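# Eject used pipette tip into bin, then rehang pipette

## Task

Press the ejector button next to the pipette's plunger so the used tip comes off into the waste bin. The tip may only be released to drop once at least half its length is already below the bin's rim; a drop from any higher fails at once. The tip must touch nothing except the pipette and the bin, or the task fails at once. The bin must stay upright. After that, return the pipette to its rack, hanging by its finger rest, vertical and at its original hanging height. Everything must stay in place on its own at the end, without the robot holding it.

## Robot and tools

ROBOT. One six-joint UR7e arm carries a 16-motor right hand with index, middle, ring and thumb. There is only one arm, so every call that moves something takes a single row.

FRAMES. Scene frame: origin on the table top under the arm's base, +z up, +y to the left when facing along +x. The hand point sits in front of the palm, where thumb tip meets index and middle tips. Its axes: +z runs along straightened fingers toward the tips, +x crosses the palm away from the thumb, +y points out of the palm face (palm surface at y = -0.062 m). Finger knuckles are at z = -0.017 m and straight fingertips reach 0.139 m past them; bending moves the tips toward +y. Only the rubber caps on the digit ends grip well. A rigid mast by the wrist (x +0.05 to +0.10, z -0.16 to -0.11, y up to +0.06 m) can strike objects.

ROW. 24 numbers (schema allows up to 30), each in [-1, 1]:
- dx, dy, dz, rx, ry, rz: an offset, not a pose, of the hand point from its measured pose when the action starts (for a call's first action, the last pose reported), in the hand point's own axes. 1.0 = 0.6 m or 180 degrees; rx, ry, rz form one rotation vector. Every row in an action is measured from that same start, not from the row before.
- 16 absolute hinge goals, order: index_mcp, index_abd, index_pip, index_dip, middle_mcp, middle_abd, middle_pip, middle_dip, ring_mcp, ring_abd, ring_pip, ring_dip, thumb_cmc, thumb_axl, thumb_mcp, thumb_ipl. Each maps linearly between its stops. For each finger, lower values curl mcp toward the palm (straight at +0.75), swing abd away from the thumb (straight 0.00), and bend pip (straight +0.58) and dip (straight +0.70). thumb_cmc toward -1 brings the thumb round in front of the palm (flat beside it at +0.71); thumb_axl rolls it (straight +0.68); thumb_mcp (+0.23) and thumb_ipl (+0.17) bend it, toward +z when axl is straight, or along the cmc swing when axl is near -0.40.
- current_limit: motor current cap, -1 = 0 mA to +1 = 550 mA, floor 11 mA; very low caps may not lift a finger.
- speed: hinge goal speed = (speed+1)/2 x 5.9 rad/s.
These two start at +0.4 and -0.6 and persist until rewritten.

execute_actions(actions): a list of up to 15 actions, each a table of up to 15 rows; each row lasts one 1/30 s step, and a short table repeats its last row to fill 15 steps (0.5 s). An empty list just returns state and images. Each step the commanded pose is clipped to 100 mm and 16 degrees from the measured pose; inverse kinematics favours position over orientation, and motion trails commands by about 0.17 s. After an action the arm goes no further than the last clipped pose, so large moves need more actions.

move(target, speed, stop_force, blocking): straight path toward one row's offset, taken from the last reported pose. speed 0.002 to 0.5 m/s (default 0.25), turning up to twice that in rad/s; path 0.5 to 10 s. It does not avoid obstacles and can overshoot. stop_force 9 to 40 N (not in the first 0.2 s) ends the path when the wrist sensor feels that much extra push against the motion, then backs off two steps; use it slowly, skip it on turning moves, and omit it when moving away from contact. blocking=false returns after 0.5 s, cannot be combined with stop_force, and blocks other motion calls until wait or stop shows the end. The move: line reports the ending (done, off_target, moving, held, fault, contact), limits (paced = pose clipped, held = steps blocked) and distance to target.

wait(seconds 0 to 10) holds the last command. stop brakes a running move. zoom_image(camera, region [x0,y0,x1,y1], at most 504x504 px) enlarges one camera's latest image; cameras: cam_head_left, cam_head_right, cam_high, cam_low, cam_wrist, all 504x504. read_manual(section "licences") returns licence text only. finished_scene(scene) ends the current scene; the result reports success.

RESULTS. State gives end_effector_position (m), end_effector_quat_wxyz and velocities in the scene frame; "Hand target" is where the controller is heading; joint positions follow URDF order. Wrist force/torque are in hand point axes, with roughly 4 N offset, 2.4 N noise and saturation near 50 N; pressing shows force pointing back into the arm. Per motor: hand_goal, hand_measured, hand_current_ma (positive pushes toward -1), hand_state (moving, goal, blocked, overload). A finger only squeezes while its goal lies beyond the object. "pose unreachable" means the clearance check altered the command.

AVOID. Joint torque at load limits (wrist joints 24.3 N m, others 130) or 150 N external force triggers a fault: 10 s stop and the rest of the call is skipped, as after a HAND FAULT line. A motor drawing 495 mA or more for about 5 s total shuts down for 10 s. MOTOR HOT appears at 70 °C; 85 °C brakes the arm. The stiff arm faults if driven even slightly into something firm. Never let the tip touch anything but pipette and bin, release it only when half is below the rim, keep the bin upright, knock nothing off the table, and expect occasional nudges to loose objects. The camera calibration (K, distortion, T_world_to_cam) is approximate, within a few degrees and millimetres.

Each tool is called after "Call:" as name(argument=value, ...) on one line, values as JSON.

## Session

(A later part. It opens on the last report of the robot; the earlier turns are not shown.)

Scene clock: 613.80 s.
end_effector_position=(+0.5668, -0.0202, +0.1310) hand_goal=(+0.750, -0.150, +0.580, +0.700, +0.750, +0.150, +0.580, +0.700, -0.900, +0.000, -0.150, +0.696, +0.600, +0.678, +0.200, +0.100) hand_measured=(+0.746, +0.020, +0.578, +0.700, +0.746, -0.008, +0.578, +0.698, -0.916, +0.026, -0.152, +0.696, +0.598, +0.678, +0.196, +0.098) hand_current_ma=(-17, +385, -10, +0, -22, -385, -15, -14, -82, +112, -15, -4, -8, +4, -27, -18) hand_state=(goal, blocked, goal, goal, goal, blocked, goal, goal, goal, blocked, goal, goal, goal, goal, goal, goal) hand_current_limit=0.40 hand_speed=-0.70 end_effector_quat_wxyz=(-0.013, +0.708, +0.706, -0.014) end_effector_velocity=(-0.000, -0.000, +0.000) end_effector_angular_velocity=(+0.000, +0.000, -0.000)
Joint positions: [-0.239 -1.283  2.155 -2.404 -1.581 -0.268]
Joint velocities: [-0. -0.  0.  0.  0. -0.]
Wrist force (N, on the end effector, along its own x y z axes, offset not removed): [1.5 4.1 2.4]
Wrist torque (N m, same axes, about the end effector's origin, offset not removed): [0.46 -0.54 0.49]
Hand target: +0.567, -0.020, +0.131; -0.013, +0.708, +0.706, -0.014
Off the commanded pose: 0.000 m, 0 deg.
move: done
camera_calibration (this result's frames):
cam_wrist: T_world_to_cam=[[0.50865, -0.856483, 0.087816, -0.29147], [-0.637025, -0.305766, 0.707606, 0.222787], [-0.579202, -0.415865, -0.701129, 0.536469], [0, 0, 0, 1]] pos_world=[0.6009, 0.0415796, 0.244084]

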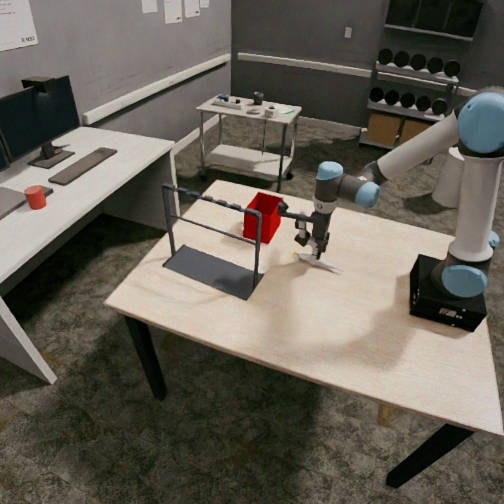

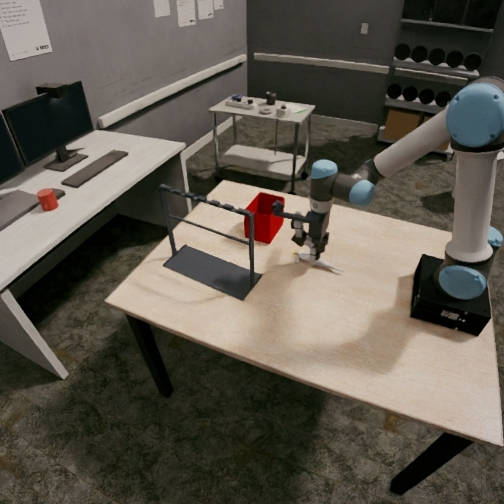

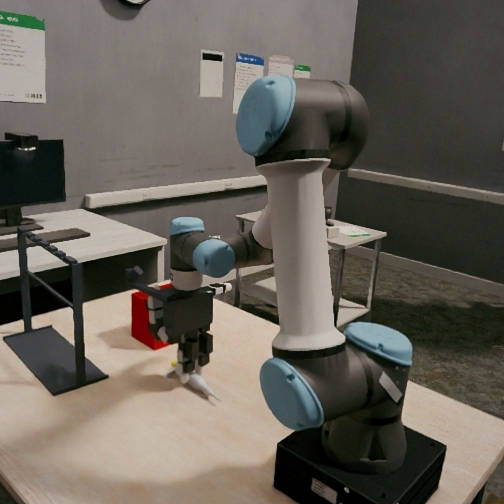

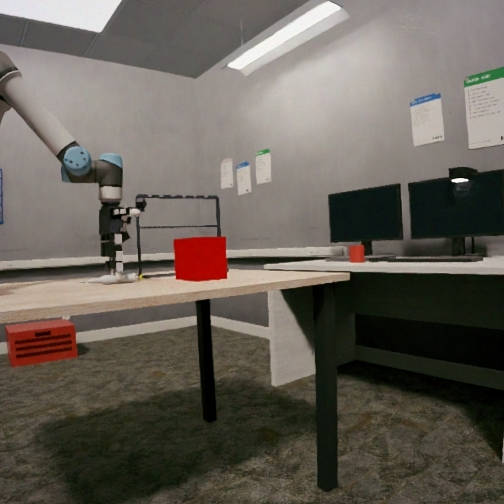

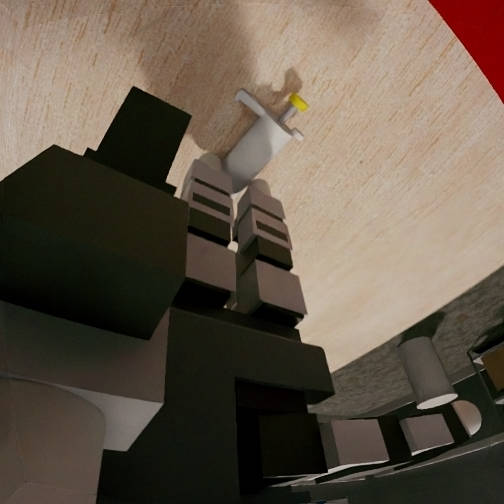

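Call:
move(target=[0,0,-0.25,0,0,0,0.75,-0.15,0.58,0.7,0.75,0.15,0.58,0.7,-0.9,0,-0.15,0.696,0.6,0.678,0.2,0.1,0.4,-0.7], speed=0.08)

Call:
move(target=[0,0,0,-0.5,0,0,0.75,-0.15,0.58,0.7,0.75,0.15,0.58,0.7,-0.9,0,-0.15,0.696,0.6,0.678,0.2,0.1,0.4,-0.7], speed=0.12)

Call:
zoom_image(camera="cam_low", region=[60,140,220,290])

Call:
zoom_image(camera="cam_head_left", region=[200,130,360,290])

Scene clock: 618.70 s.
end_effector_position=(+0.5724, -0.0201, +0.2810) hand_goal=(+0.750, -0.150, +0.580, +0.700, +0.750, +0.150, +0.580, +0.700, -0.900, +0.000, -0.150, +0.696, +0.600, +0.678, +0.200, +0.100) hand_measured=(+0.748, -0.092, +0.578, +0.700, +0.748, +0.106, +0.578, +0.698, -0.916, +0.026, -0.152, +0.696, +0.598, +0.678, +0.196, +0.098) hand_current_ma=(-13, +269, -9, +0, -13, -215, -10, -12, -82, +112, -15, -4, -8, +4, -27, -18) hand_state=(goal, blocked, goal, goal, goal, blocked, goal, goal, goal, blocked, goal, goal, goal, goal, goal, goal) hand_current_limit=0.40 hand_speed=-0.70 end_effector_quat_wxyz=(-0.013, +0.708, +0.706, -0.014) end_effector_velocity=(+0.000, -0.000, +0.002) end_effector_angular_velocity=(-0.000, -0.000, -0.000)
Joint positions: [-0.236 -1.514  1.954 -1.972 -1.581 -0.265]
Joint velocities: [-0.001 -0.002 -0.003  0.004 -0.    -0.001]
Wrist force (N, on the end effector, along its own x y z axes, offset not removed): [4.3 3.5 -4.3]
Wrist torque (N m, same axes, about the end effector's origin, offset not removed): [0.96 -0.72 0.28]
Hand target: +0.572, -0.020, +0.281; -0.013, +0.708, +0.706, -0.014
Off the commanded pose: 0.000 m, 0 deg.
move: done
camera_calibration (this result's frames):
cam_wrist: T_world_to_cam=[[0.508648, -0.856484, 0.0878168, -0.307375], [-0.637038, -0.305773, 0.707592, 0.120307], [-0.579189, -0.415858, -0.701143, 0.644851], [0, 0, 0, 1]] pos_world=[0.606476, 0.0416906, 0.393998]

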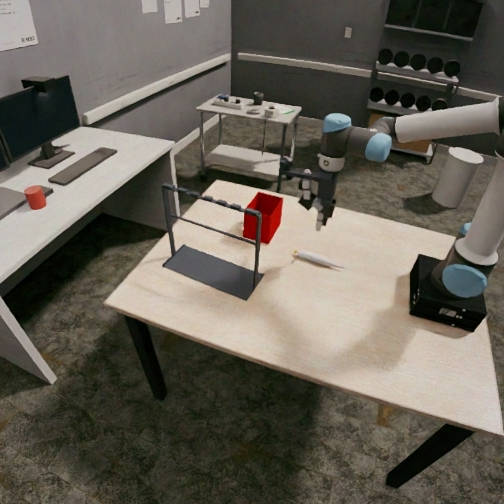

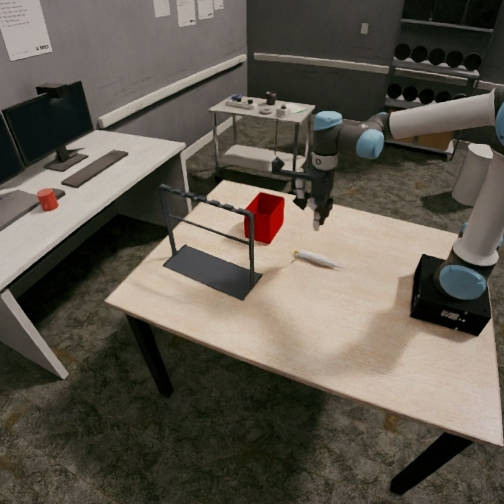

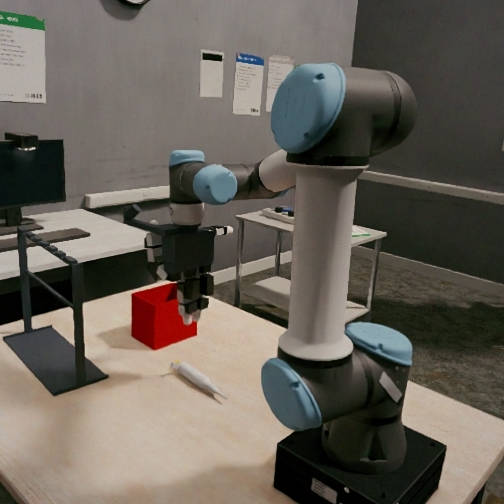

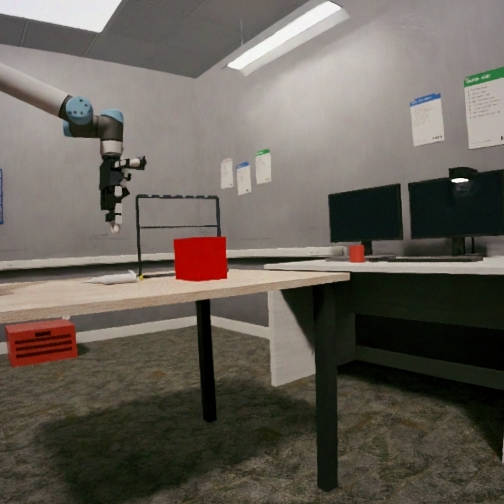

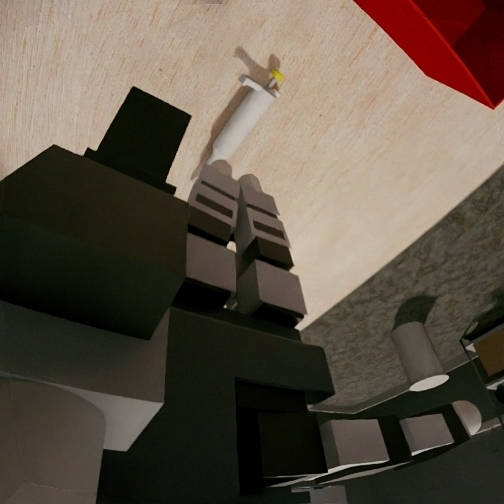

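Scene clock: 625.60 s.
end_effector_position=(+0.5726, -0.0203, +0.2804) hand_goal=(+0.750, -0.150, +0.580, +0.700, +0.750, +0.150, +0.580, +0.700, -0.900, +0.000, -0.150, +0.696, +0.600, +0.678, +0.200, +0.100) hand_measured=(+0.760, -0.092, +0.580, +0.700, +0.760, +0.106, +0.580, +0.698, -0.916, +0.026, -0.152, +0.696, +0.610, +0.678, +0.198, +0.098) hand_current_ma=(+55, +269, +2, +0, +54, -215, +4, -12, -82, +112, -15, -4, +52, +4, -18, -16) hand_state=(goal, blocked, goal, goal, goal, blocked, goal, goal, goal, blocked, goal, goal, goal, goal, goal, goal) hand_current_limit=0.40 hand_speed=-0.70 end_effector_quat_wxyz=(+0.490, +0.510, +0.509, +0.490) end_effector_velocity=(+0.000, -0.000, -0.000) end_effector_angular_velocity=(+0.001, -0.008, -0.001)
Joint positions: [-0.365 -0.584  2.273 -4.787 -1.176 -0.015]
Joint velocities: [ 0.     0.006 -0.007 -0.008 -0.001  0.004]
Wrist force (N, on the end effector, along its own x y z axes, offset not removed): [1.3 -2.0 1.2]
Wrist torque (N m, same axes, about the end effector's origin, offset not removed): [-0.50 -0.20 -0.04]
Hand target: +0.573, -0.020, +0.280; +0.490, +0.510, +0.509, +0.490
Off the commanded pose: 0.001 m, 0 deg.
move: done
camera_calibration (this result's frames):
cam_wrist: T_world_to_cam=[[-0.0873821, -0.856137, 0.509307, -0.0844309], [-0.707999, -0.306288, -0.636337, 0.538254], [0.700786, -0.416193, -0.57938, -0.122524], [0, 0, 0, 1]] pos_world=[0.459568, 0.0415826, 0.314524]

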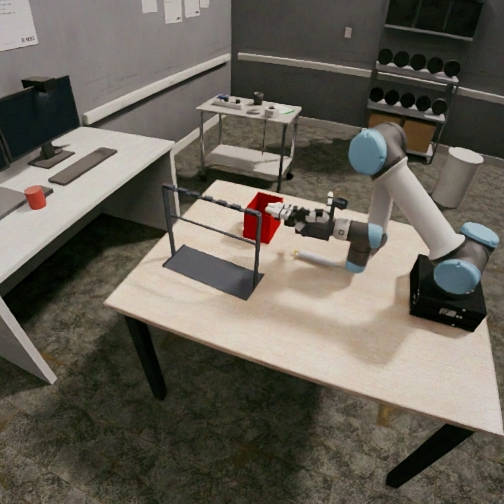

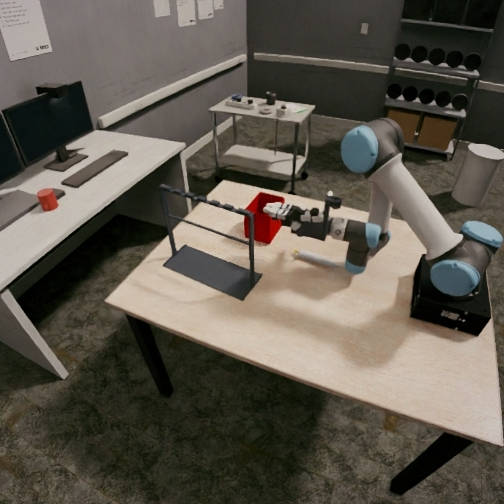

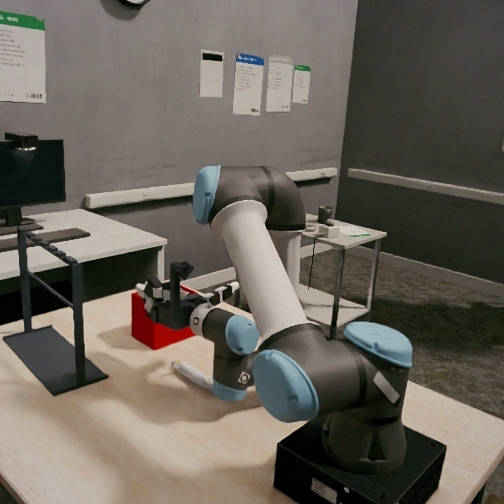

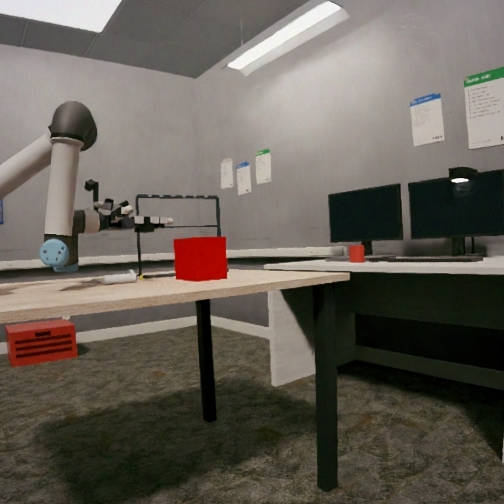

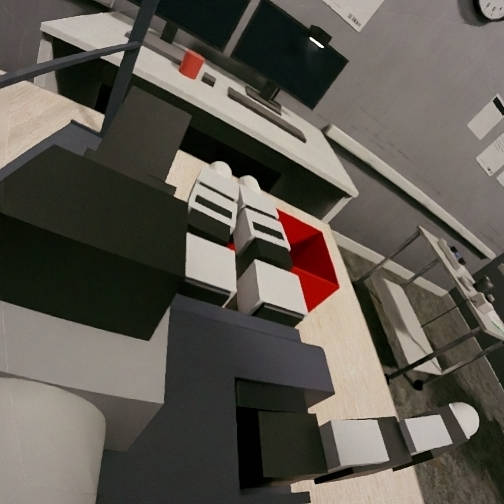

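Region (60, 140, 220, 290) of cam_low's 504x504 image, scaled by 3.150, with more detail than that image has; it fills the top 472 rows of this view, and the rest is white.

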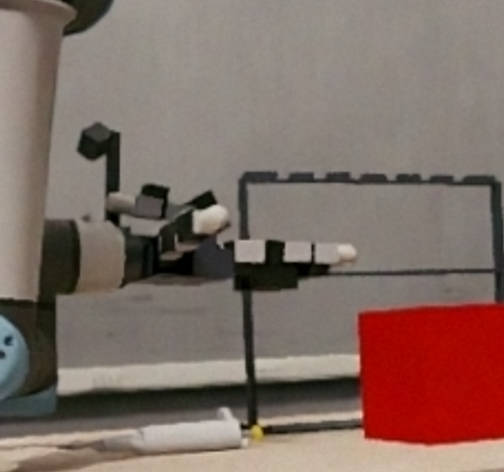

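Region (200, 130, 360, 290) of cam_head_left's 504x504 image, scaled by 3.150, with more detail than that image has.

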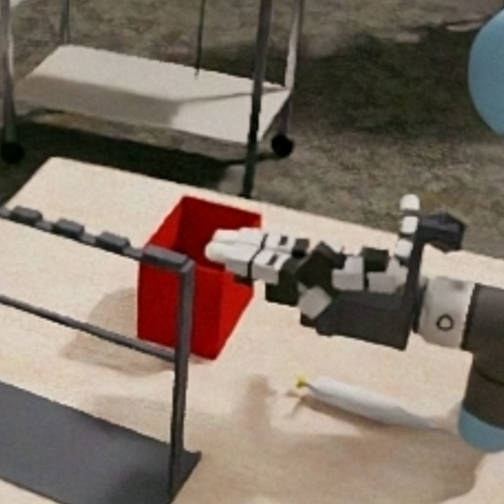

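Call:
move(target=[0,0,0,0.5,0,0,0.75,0.25,0.58,0.7,0.75,-0.25,0.58,0.7,-0.9,0,-0.15,0.696,0.6,0.678,0.2,0.1,0.4,-0.7], speed=0.15)

Call:
move(target=[0,0,0.22,0,0,0,0.75,0.25,0.58,0.7,0.75,-0.25,0.58,0.7,-0.9,0,-0.15,0.696,0.6,0.678,0.2,0.1,0.4,-0.7], speed=0.1)

Scene clock: 632.83 s.
end_effector_position=(+0.5723, -0.0201, +0.2809) hand_goal=(+0.750, +0.250, +0.580, +0.700, +0.750, -0.250, +0.580, +0.700, -0.900, +0.000, -0.150, +0.696, +0.600, +0.678, +0.200, +0.100) hand_measured=(+0.752, +0.246, +0.580, +0.700, +0.750, -0.246, +0.580, +0.698, -0.916, +0.026, -0.152, +0.696, +0.602, +0.678, +0.196, +0.098) hand_current_ma=(+6, -16, +2, +0, +5, +16, +4, -12, -82, +112, -15, -4, +12, +4, -24, -15) hand_state=(goal, goal, goal, goal, goal, goal, goal, goal, goal, blocked, goal, goal, goal, goal, goal, goal) hand_current_limit=0.40 hand_speed=-0.70 end_effector_quat_wxyz=(-0.013, +0.708, +0.706, -0.014) end_effector_velocity=(+0.000, -0.000, +0.000) end_effector_angular_velocity=(+0.001, +0.008, -0.001)
Joint positions: [-0.236 -1.514  1.954 -1.972 -1.581 -0.265]
Joint velocities: [ 0.001  0.004 -0.008  0.012 -0.001  0.002]
Wrist force (N, on the end effector, along its own x y z axes, offset not removed): [3.0 3.9 0.9]
Wrist torque (N m, same axes, about the end effector's origin, offset not removed): [0.52 -0.42 0.26]
Hand target: +0.572, -0.020, +0.281; -0.014, +0.708, +0.706, -0.014
Off the commanded pose: 0.001 m, 0 deg.
move: done
camera_calibration (this result's frames):
cam_wrist: T_world_to_cam=[[0.508702, -0.856454, 0.0878037, -0.307378], [-0.636966, -0.305787, 0.70765, 0.120237], [-0.57922, -0.415911, -0.701086, 0.644832], [0, 0, 0, 1]] pos_world=[0.606451, 0.041705, 0.393986]

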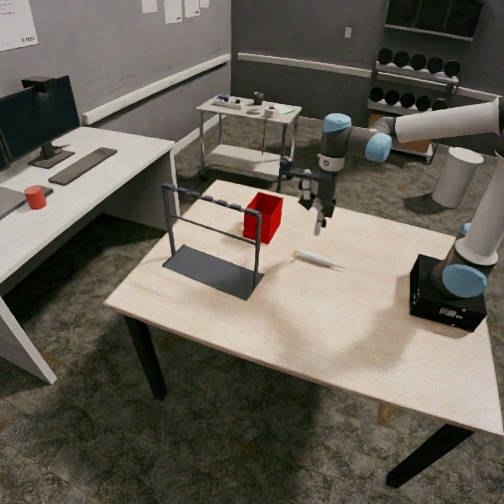

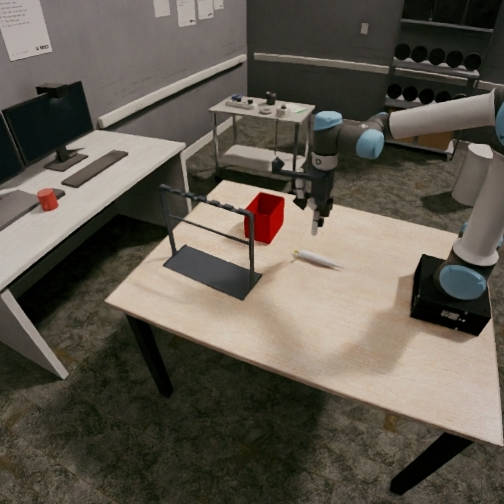

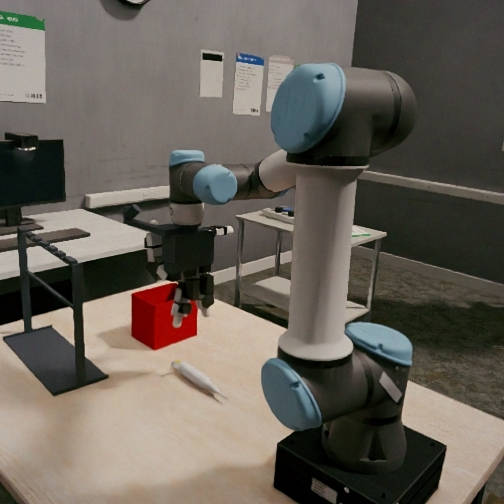

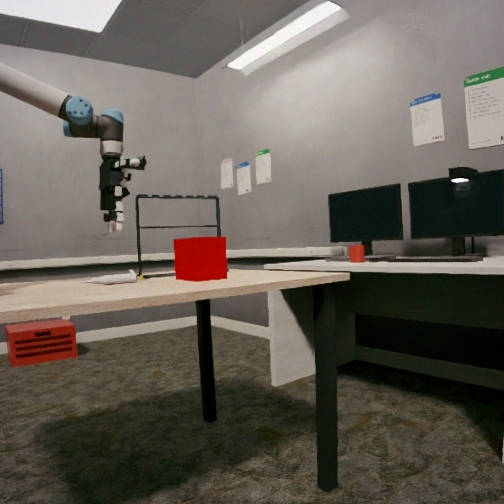

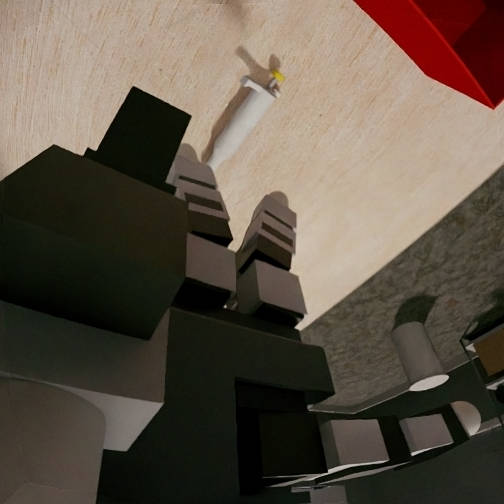

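Scene clock: 634.57 s.
end_effector_position=(+0.5674, -0.0202, +0.1491) hand_goal=(+0.750, +0.250, +0.580, +0.700, +0.750, -0.250, +0.580, +0.700, -0.900, +0.000, -0.150, +0.696, +0.600, +0.678, +0.200, +0.100) hand_measured=(+0.750, +0.246, +0.580, +0.700, +0.750, -0.246, +0.580, +0.698, -0.916, +0.026, -0.152, +0.696, +0.602, +0.678, +0.196, +0.098) hand_current_ma=(+5, -16, +2, +0, +4, +16, +4, -12, -82, +112, -15, -4, +12, +4, -26, -15) hand_state=(goal, goal, goal, goal, goal, goal, goal, goal, goal, blocked, goal, goal, goal, goal, goal, goal) hand_current_limit=0.40 hand_speed=-0.70 end_effector_quat_wxyz=(-0.013, +0.708, +0.706, -0.014) end_effector_velocity=(+0.000, +0.000, -0.001) end_effector_angular_velocity=(-0.000, -0.001, +0.001)
Joint positions: [-0.239 -1.32   2.138 -2.351 -1.581 -0.267]
Joint velocities: [ 0.001  0.003  0.002 -0.006  0.     0.   ]
Wrist force (N, on the end effector, along its own x y z axes, offset not removed): [1.4 -4.1 1.2]
Wrist torque (N m, same axes, about the end effector's origin, offset not removed): [-0.46 -0.35 -0.01]
Hand target: +0.567, -0.020, +0.149; -0.013, +0.708, +0.706, -0.014
Off the commanded pose: 0.000 m, 0 deg.
move: done
camera_calibration (this result's frames):
cam_wrist: T_world_to_cam=[[0.508699, -0.856456, 0.0877919, -0.293377], [-0.636944, -0.305777, 0.707674, 0.210366], [-0.579247, -0.415912, -0.701064, 0.549493], [0, 0, 0, 1]] pos_world=[0.601524, 0.0416014, 0.262114]

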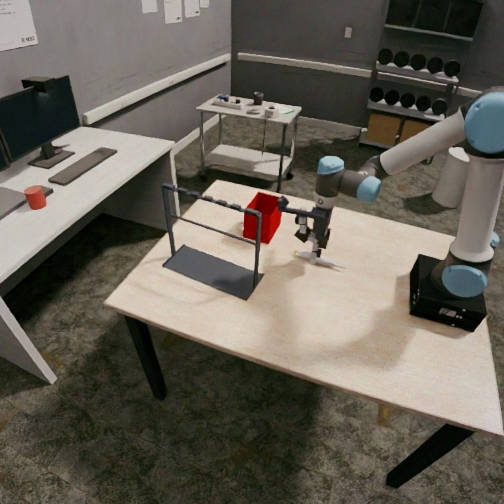

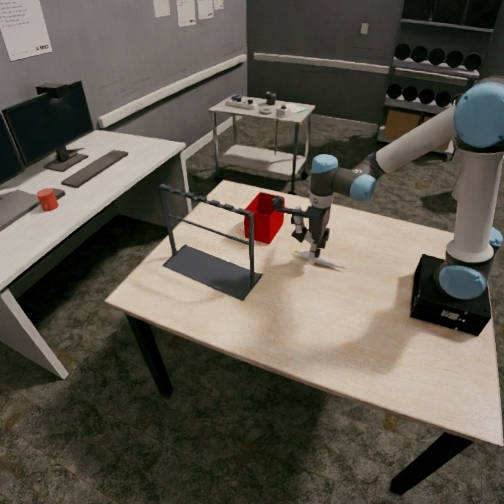

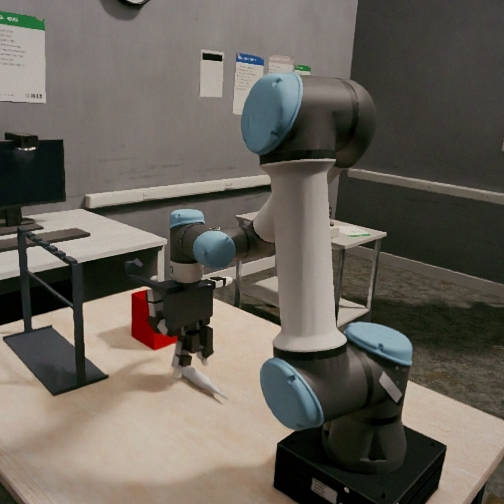

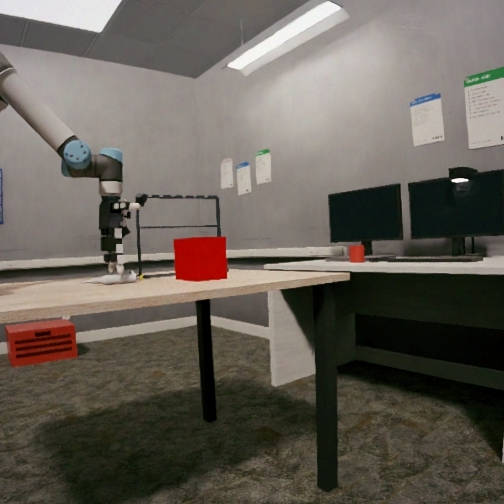

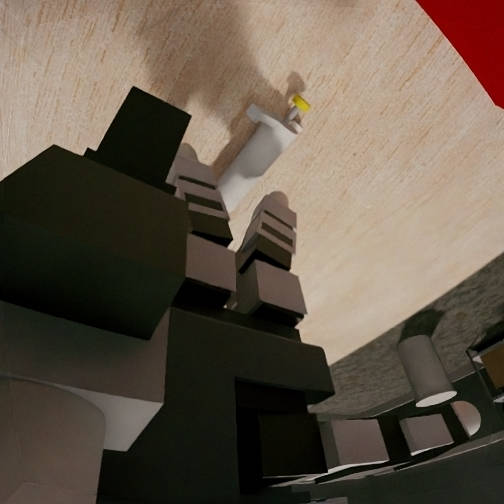

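Call:
execute_actions(actions=[])

Scene clock: 641.17 s.
end_effector_position=(+0.5674, -0.0202, +0.1489) hand_goal=(+0.750, +0.250, +0.580, +0.700, +0.750, -0.250, +0.580, +0.700, -0.900, +0.000, -0.150, +0.696, +0.600, +0.678, +0.200, +0.100) hand_measured=(+0.750, +0.246, +0.580, +0.700, +0.750, -0.246, +0.580, +0.698, -0.916, +0.026, -0.152, +0.696, +0.602, +0.678, +0.196, +0.098) hand_current_ma=(+5, -16, +2, +0, +4, +16, +4, -12, -82, +112, -15, -4, +12, +4, -26, -15) hand_state=(goal, goal, goal, goal, goal, goal, goal, goal, goal, blocked, goal, goal, goal, goal, goal, goal) hand_current_limit=0.40 hand_speed=-0.70 end_effector_quat_wxyz=(-0.013, +0.708, +0.706, -0.014) end_effector_velocity=(-0.000, -0.000, -0.000) end_effector_angular_velocity=(+0.000, +0.001, -0.001)
Joint positions: [-0.239 -1.32   2.138 -2.351 -1.581 -0.267]
Joint velocities: [-0.     0.001 -0.     0.    -0.     0.   ]
Wrist force (N, on the end effector, along its own x y z axes, offset not removed): [-1.9 0.4 3.0]
Wrist torque (N m, same axes, about the end effector's origin, offset not removed): [-0.01 0.23 -0.26]
Hand target: +0.567, -0.020, +0.149; -0.013, +0.708, +0.706, -0.014
Off the commanded pose: 0.000 m, 0 deg.
camera_calibration (this result's frames):
cam_wrist: T_world_to_cam=[[0.508696, -0.856458, 0.0877992, -0.293366], [-0.636966, -0.305784, 0.707651, 0.210496], [-0.579225, -0.415904, -0.701086, 0.549384], [0, 0, 0, 1]] pos_world=[0.60153, 0.0416019, 0.261966]

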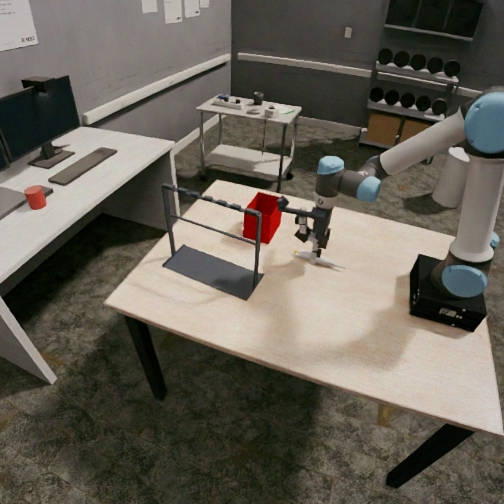

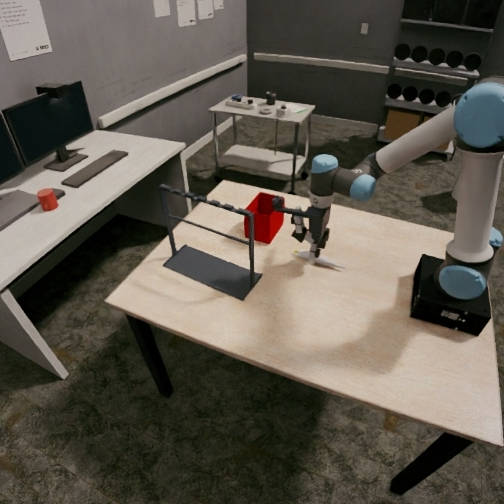

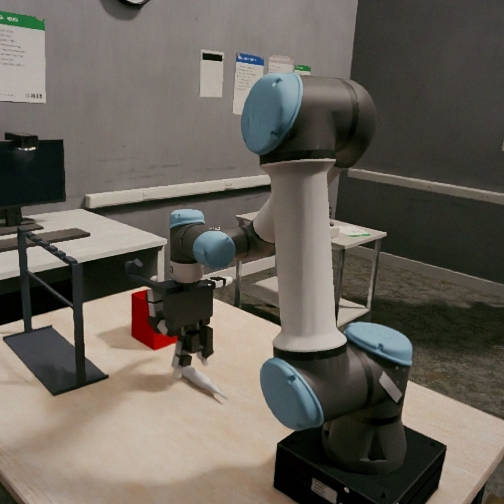

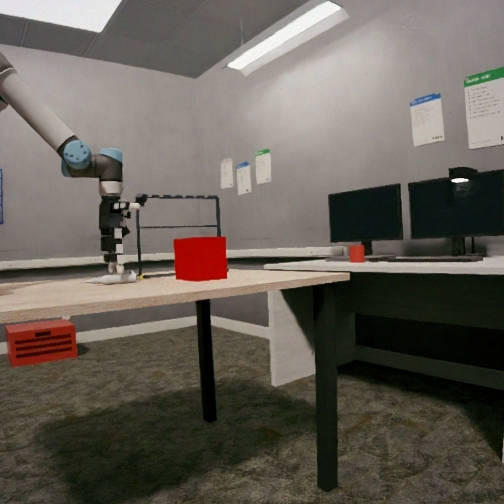

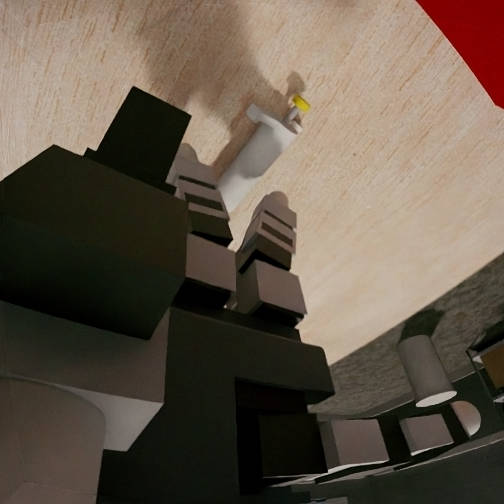

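Call:
move(target=[0,0,0.0425,0,0,0,0.75,0.25,0.58,0.7,0.75,-0.25,0.58,0.7,-0.9,0,-0.15,0.696,0.6,0.678,0.2,0.1,0.4,-0.7], speed=0.02, stop_force=10)

Call:
execute_actions(actions=[[[0,0,0,0,0,0,0.75,-0.2,0.58,0.7,0.75,0.2,0.58,0.7,-0.9,0,-0.15,0.696,0.6,0.678,0.2,0.1,0.6,-0.8]],[[0,0,0,0,0,0,0.75,-0.2,0.58,0.7,0.75,0.2,0.58,0.7,-0.9,0,-0.15,0.696,0.6,0.678,0.2,0.1,0.6,-0.8]],[[0,0,0,0,0,0,0.75,-0.2,0.58,0.7,0.75,0.2,0.58,0.7,-0.9,0,-0.15,0.696,0.6,0.678,0.2,0.1,0.6,-0.8]]])

Scene clock: 644.73 s.
end_effector_position=(+0.5665, -0.0202, +0.1236) hand_goal=(+0.750, +0.250, +0.580, +0.700, +0.750, -0.250, +0.580, +0.700, -0.900, +0.000, -0.150, +0.696, +0.600, +0.678, +0.200, +0.100) hand_measured=(+0.750, +0.246, +0.580, +0.700, +0.750, -0.246, +0.580, +0.698, -0.916, +0.026, -0.152, +0.696, +0.602, +0.678, +0.196, +0.098) hand_current_ma=(+5, -16, +2, +0, +4, +16, +4, -12, -82, +112, -15, -4, +12, +4, -26, -15) hand_state=(goal, goal, goal, goal, goal, goal, goal, goal, goal, blocked, goal, goal, goal, goal, goal, goal) hand_current_limit=0.40 hand_speed=-0.70 end_effector_quat_wxyz=(-0.013, +0.708, +0.706, -0.014) end_effector_velocity=(-0.000, -0.000, -0.002) end_effector_angular_velocity=(+0.000, +0.000, -0.001)
Joint positions: [-0.24  -1.268  2.161 -2.426 -1.581 -0.268]
Joint velocities: [-0.001  0.004  0.002 -0.005  0.    -0.   ]
Wrist force (N, on the end effector, along its own x y z axes, offset not removed): [-0.8 2.1 -2.5]
Wrist torque (N m, same axes, about the end effector's origin, offset not removed): [0.40 -0.02 -0.14]
Hand target: +0.566, -0.020, +0.123; -0.013, +0.708, +0.706, -0.014
Off the commanded pose: 0.000 m, 0 deg.
move: done
camera_calibration (this result's frames):
cam_wrist: T_world_to_cam=[[0.508696, -0.85646, 0.0877696, -0.290662], [-0.636956, -0.305802, 0.707652, 0.227827], [-0.579236, -0.415886, -0.701088, 0.531054], [0, 0, 0, 1]] pos_world=[0.60058, 0.0415868, 0.236605]

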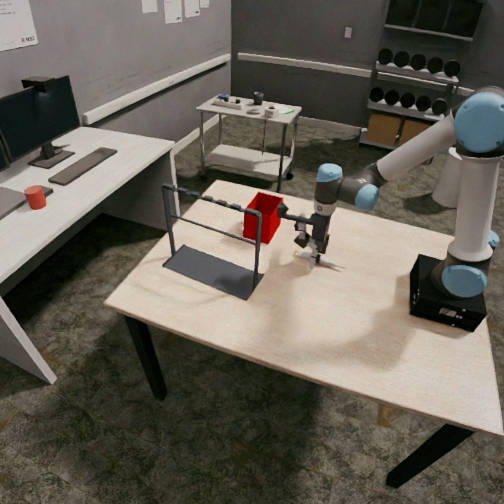

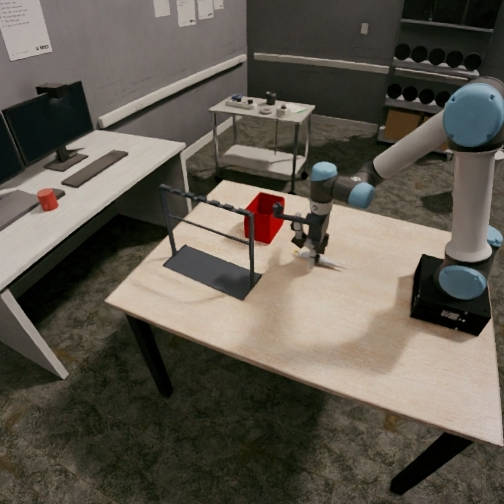

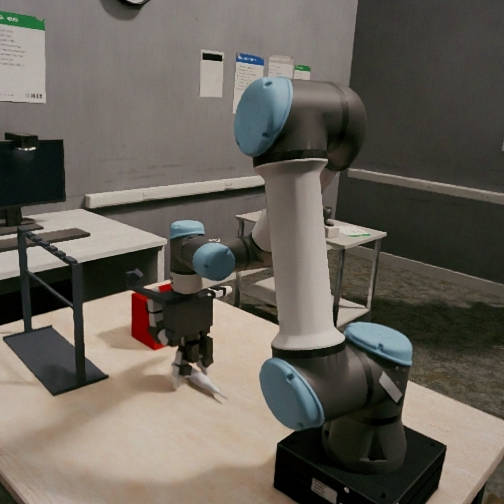

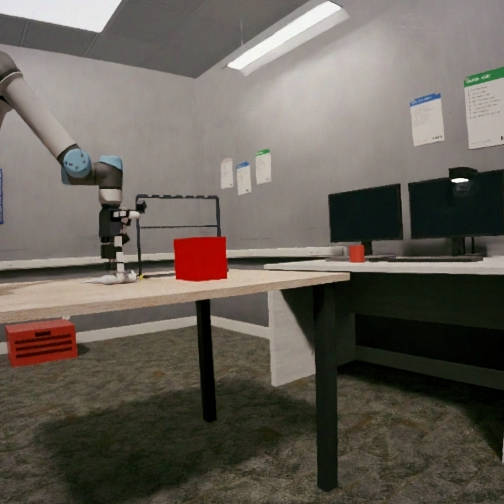

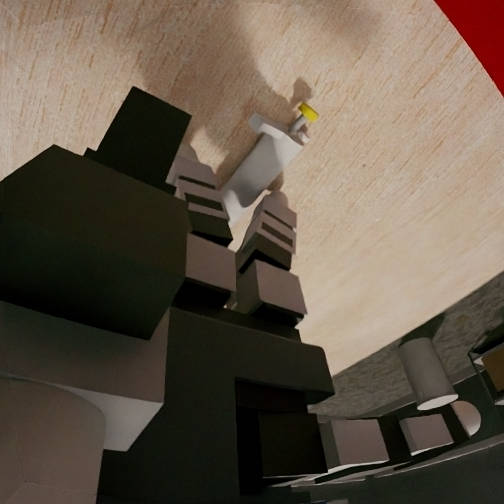

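Scene clock: 646.23 s.
end_effector_position=(+0.5664, -0.0202, +0.1235) hand_goal=(+0.750, -0.200, +0.580, +0.700, +0.750, +0.200, +0.580, +0.700, -0.900, +0.000, -0.150, +0.696, +0.600, +0.678, +0.200, +0.100) hand_measured=(+0.750, +0.022, +0.580, +0.700, +0.750, -0.022, +0.580, +0.698, -0.916, +0.026, -0.152, +0.696, +0.602, +0.678, +0.196, +0.098) hand_current_ma=(+2, +440, +2, +0, +3, -440, +4, -12, -82, +112, -15, -4, +11, +4, -26, -15) hand_state=(goal, blocked, goal, goal, goal, blocked, goal, goal, goal, blocked, goal, goal, goal, goal, goal, goal) hand_current_limit=0.60 hand_speed=-0.80 end_effector_quat_wxyz=(-0.013, +0.708, +0.706, -0.014) end_effector_velocity=(-0.000, -0.000, -0.000) end_effector_angular_velocity=(+0.000, +0.000, -0.000)
Joint positions: [-0.24  -1.268  2.161 -2.426 -1.581 -0.268]
Joint velocities: [-0. -0.  0.  0.  0.  0.]
Wrist force (N, on the end effector, along its own x y z axes, offset not removed): [3.2 -2.3 5.6]
Wrist torque (N m, same axes, about the end effector's origin, offset not removed): [-0.57 -0.59 0.09]
Hand target: +0.566, -0.020, +0.123; -0.013, +0.708, +0.706, -0.014
Off the commanded pose: 0.000 m, 0 deg.
camera_calibration (this result's frames):
cam_wrist: T_world_to_cam=[[0.508701, -0.856464, 0.08771, -0.290637], [-0.636901, -0.305816, 0.707696, 0.227821], [-0.579293, -0.415869, -0.701051, 0.531027], [0, 0, 0, 1]] pos_world=[0.600567, 0.0415884, 0.236541]

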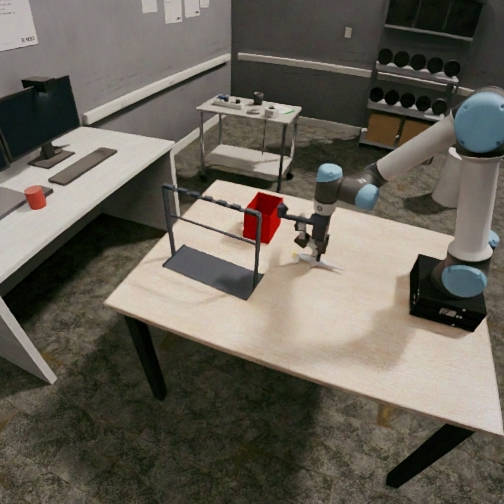

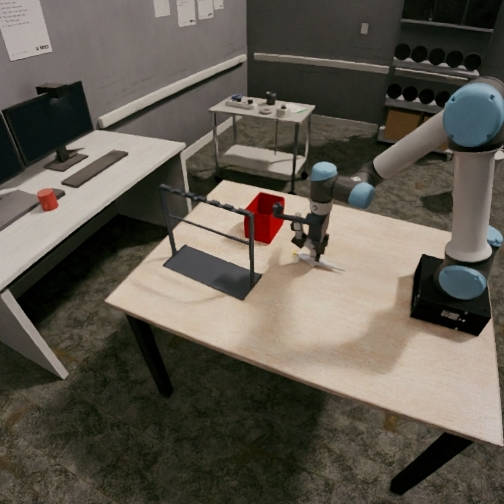

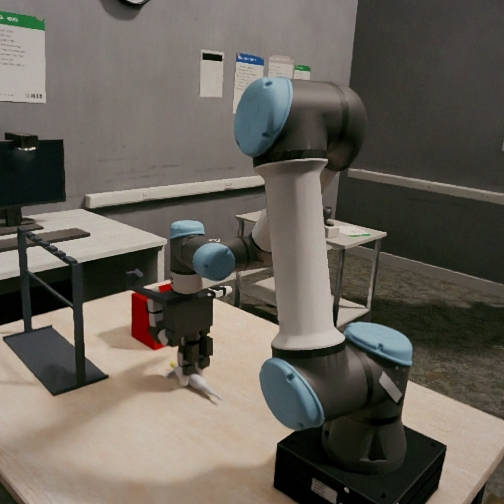

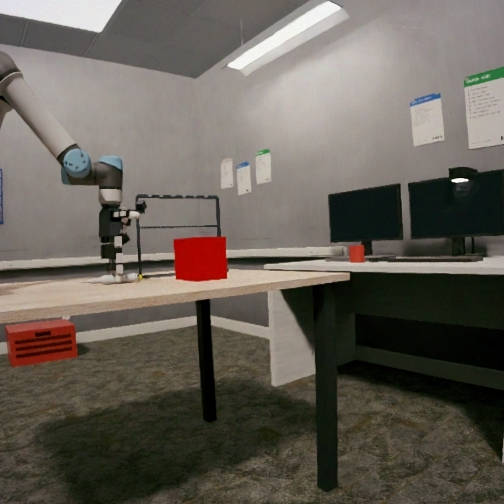

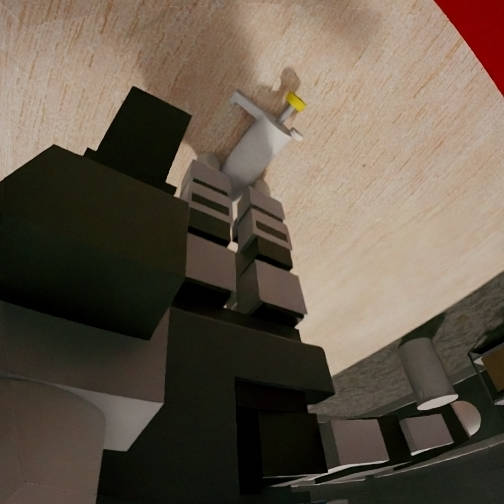

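Rest now looks flat. Lift.

Call:
move(target=[0,0,-0.15,0,0,0,0.75,-0.2,0.58,0.7,0.75,0.2,0.58,0.7,-0.9,0,-0.15,0.696,0.6,0.678,0.2,0.1,0.6,-0.8], speed=0.03)

Scene clock: 650.20 s.
end_effector_position=(+0.5698, -0.0202, +0.2134) hand_goal=(+0.750, -0.200, +0.580, +0.700, +0.750, +0.200, +0.580, +0.700, -0.900, +0.000, -0.150, +0.696, +0.600, +0.678, +0.200, +0.100) hand_measured=(+0.748, +0.022, +0.580, +0.700, +0.750, -0.020, +0.580, +0.700, -0.916, +0.026, -0.152, +0.696, +0.602, +0.678, +0.196, +0.098) hand_current_ma=(-16, +440, +1, +0, +3, -440, +4, -4, -82, +112, -15, -4, +11, +4, -26, -15) hand_state=(goal, blocked, goal, goal, goal, blocked, goal, goal, goal, blocked, goal, goal, goal, goal, goal, goal) hand_current_limit=0.60 hand_speed=-0.80 end_effector_quat_wxyz=(-0.013, +0.708, +0.706, -0.014) end_effector_velocity=(+0.000, -0.001, +0.002) end_effector_angular_velocity=(+0.000, +0.000, -0.001)
Joint positions: [-0.238 -1.431  2.061 -2.162 -1.581 -0.266]
Joint velocities: [-0.001 -0.002 -0.003  0.005  0.     0.001]
Wrist force (N, on the end effector, along its own x y z axes, offset not removed): [-0.6 4.5 0.7]
Wrist torque (N m, same axes, about the end effector's origin, offset not removed): [0.74 0.05 -0.13]
Hand target: +0.570, -0.020, +0.214; -0.013, +0.708, +0.706, -0.014
Off the commanded pose: 0.000 m, 0 deg.
move: done
camera_calibration (this result's frames):
cam_wrist: T_world_to_cam=[[0.5087, -0.856463, 0.0877239, -0.300183], [-0.636914, -0.305812, 0.707686, 0.166384], [-0.57928, -0.415872, -0.70106, 0.596007], [0, 0, 0, 1]] pos_world=[0.60393, 0.0416496, 0.326422]

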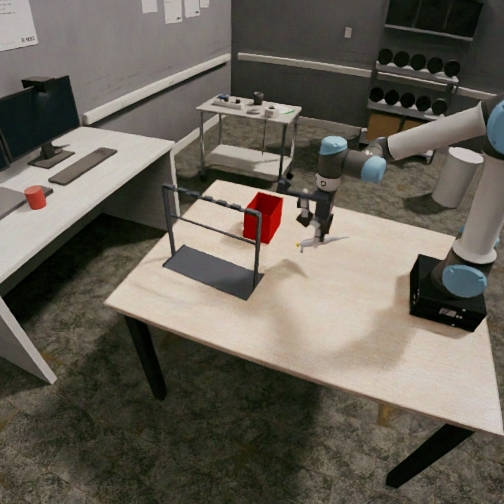

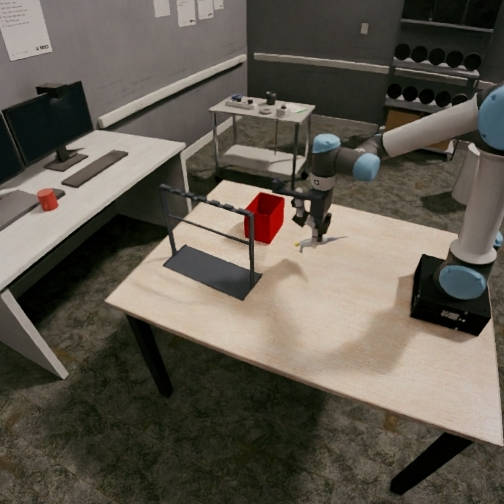

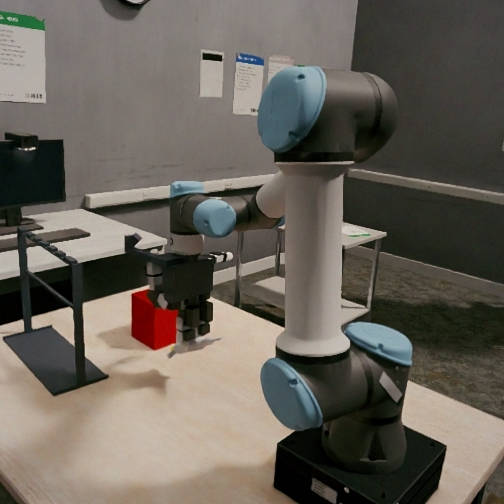

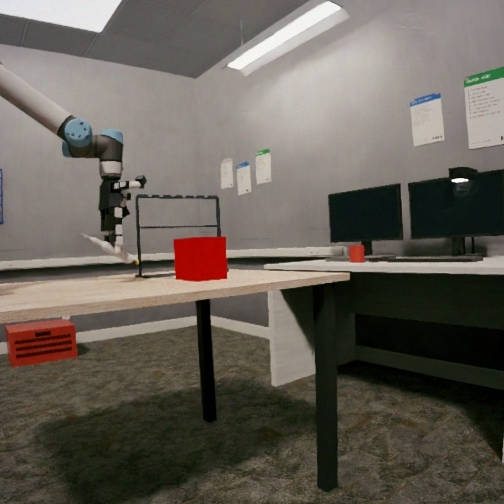

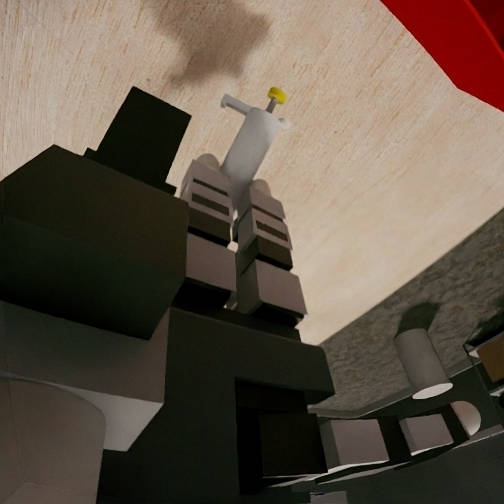

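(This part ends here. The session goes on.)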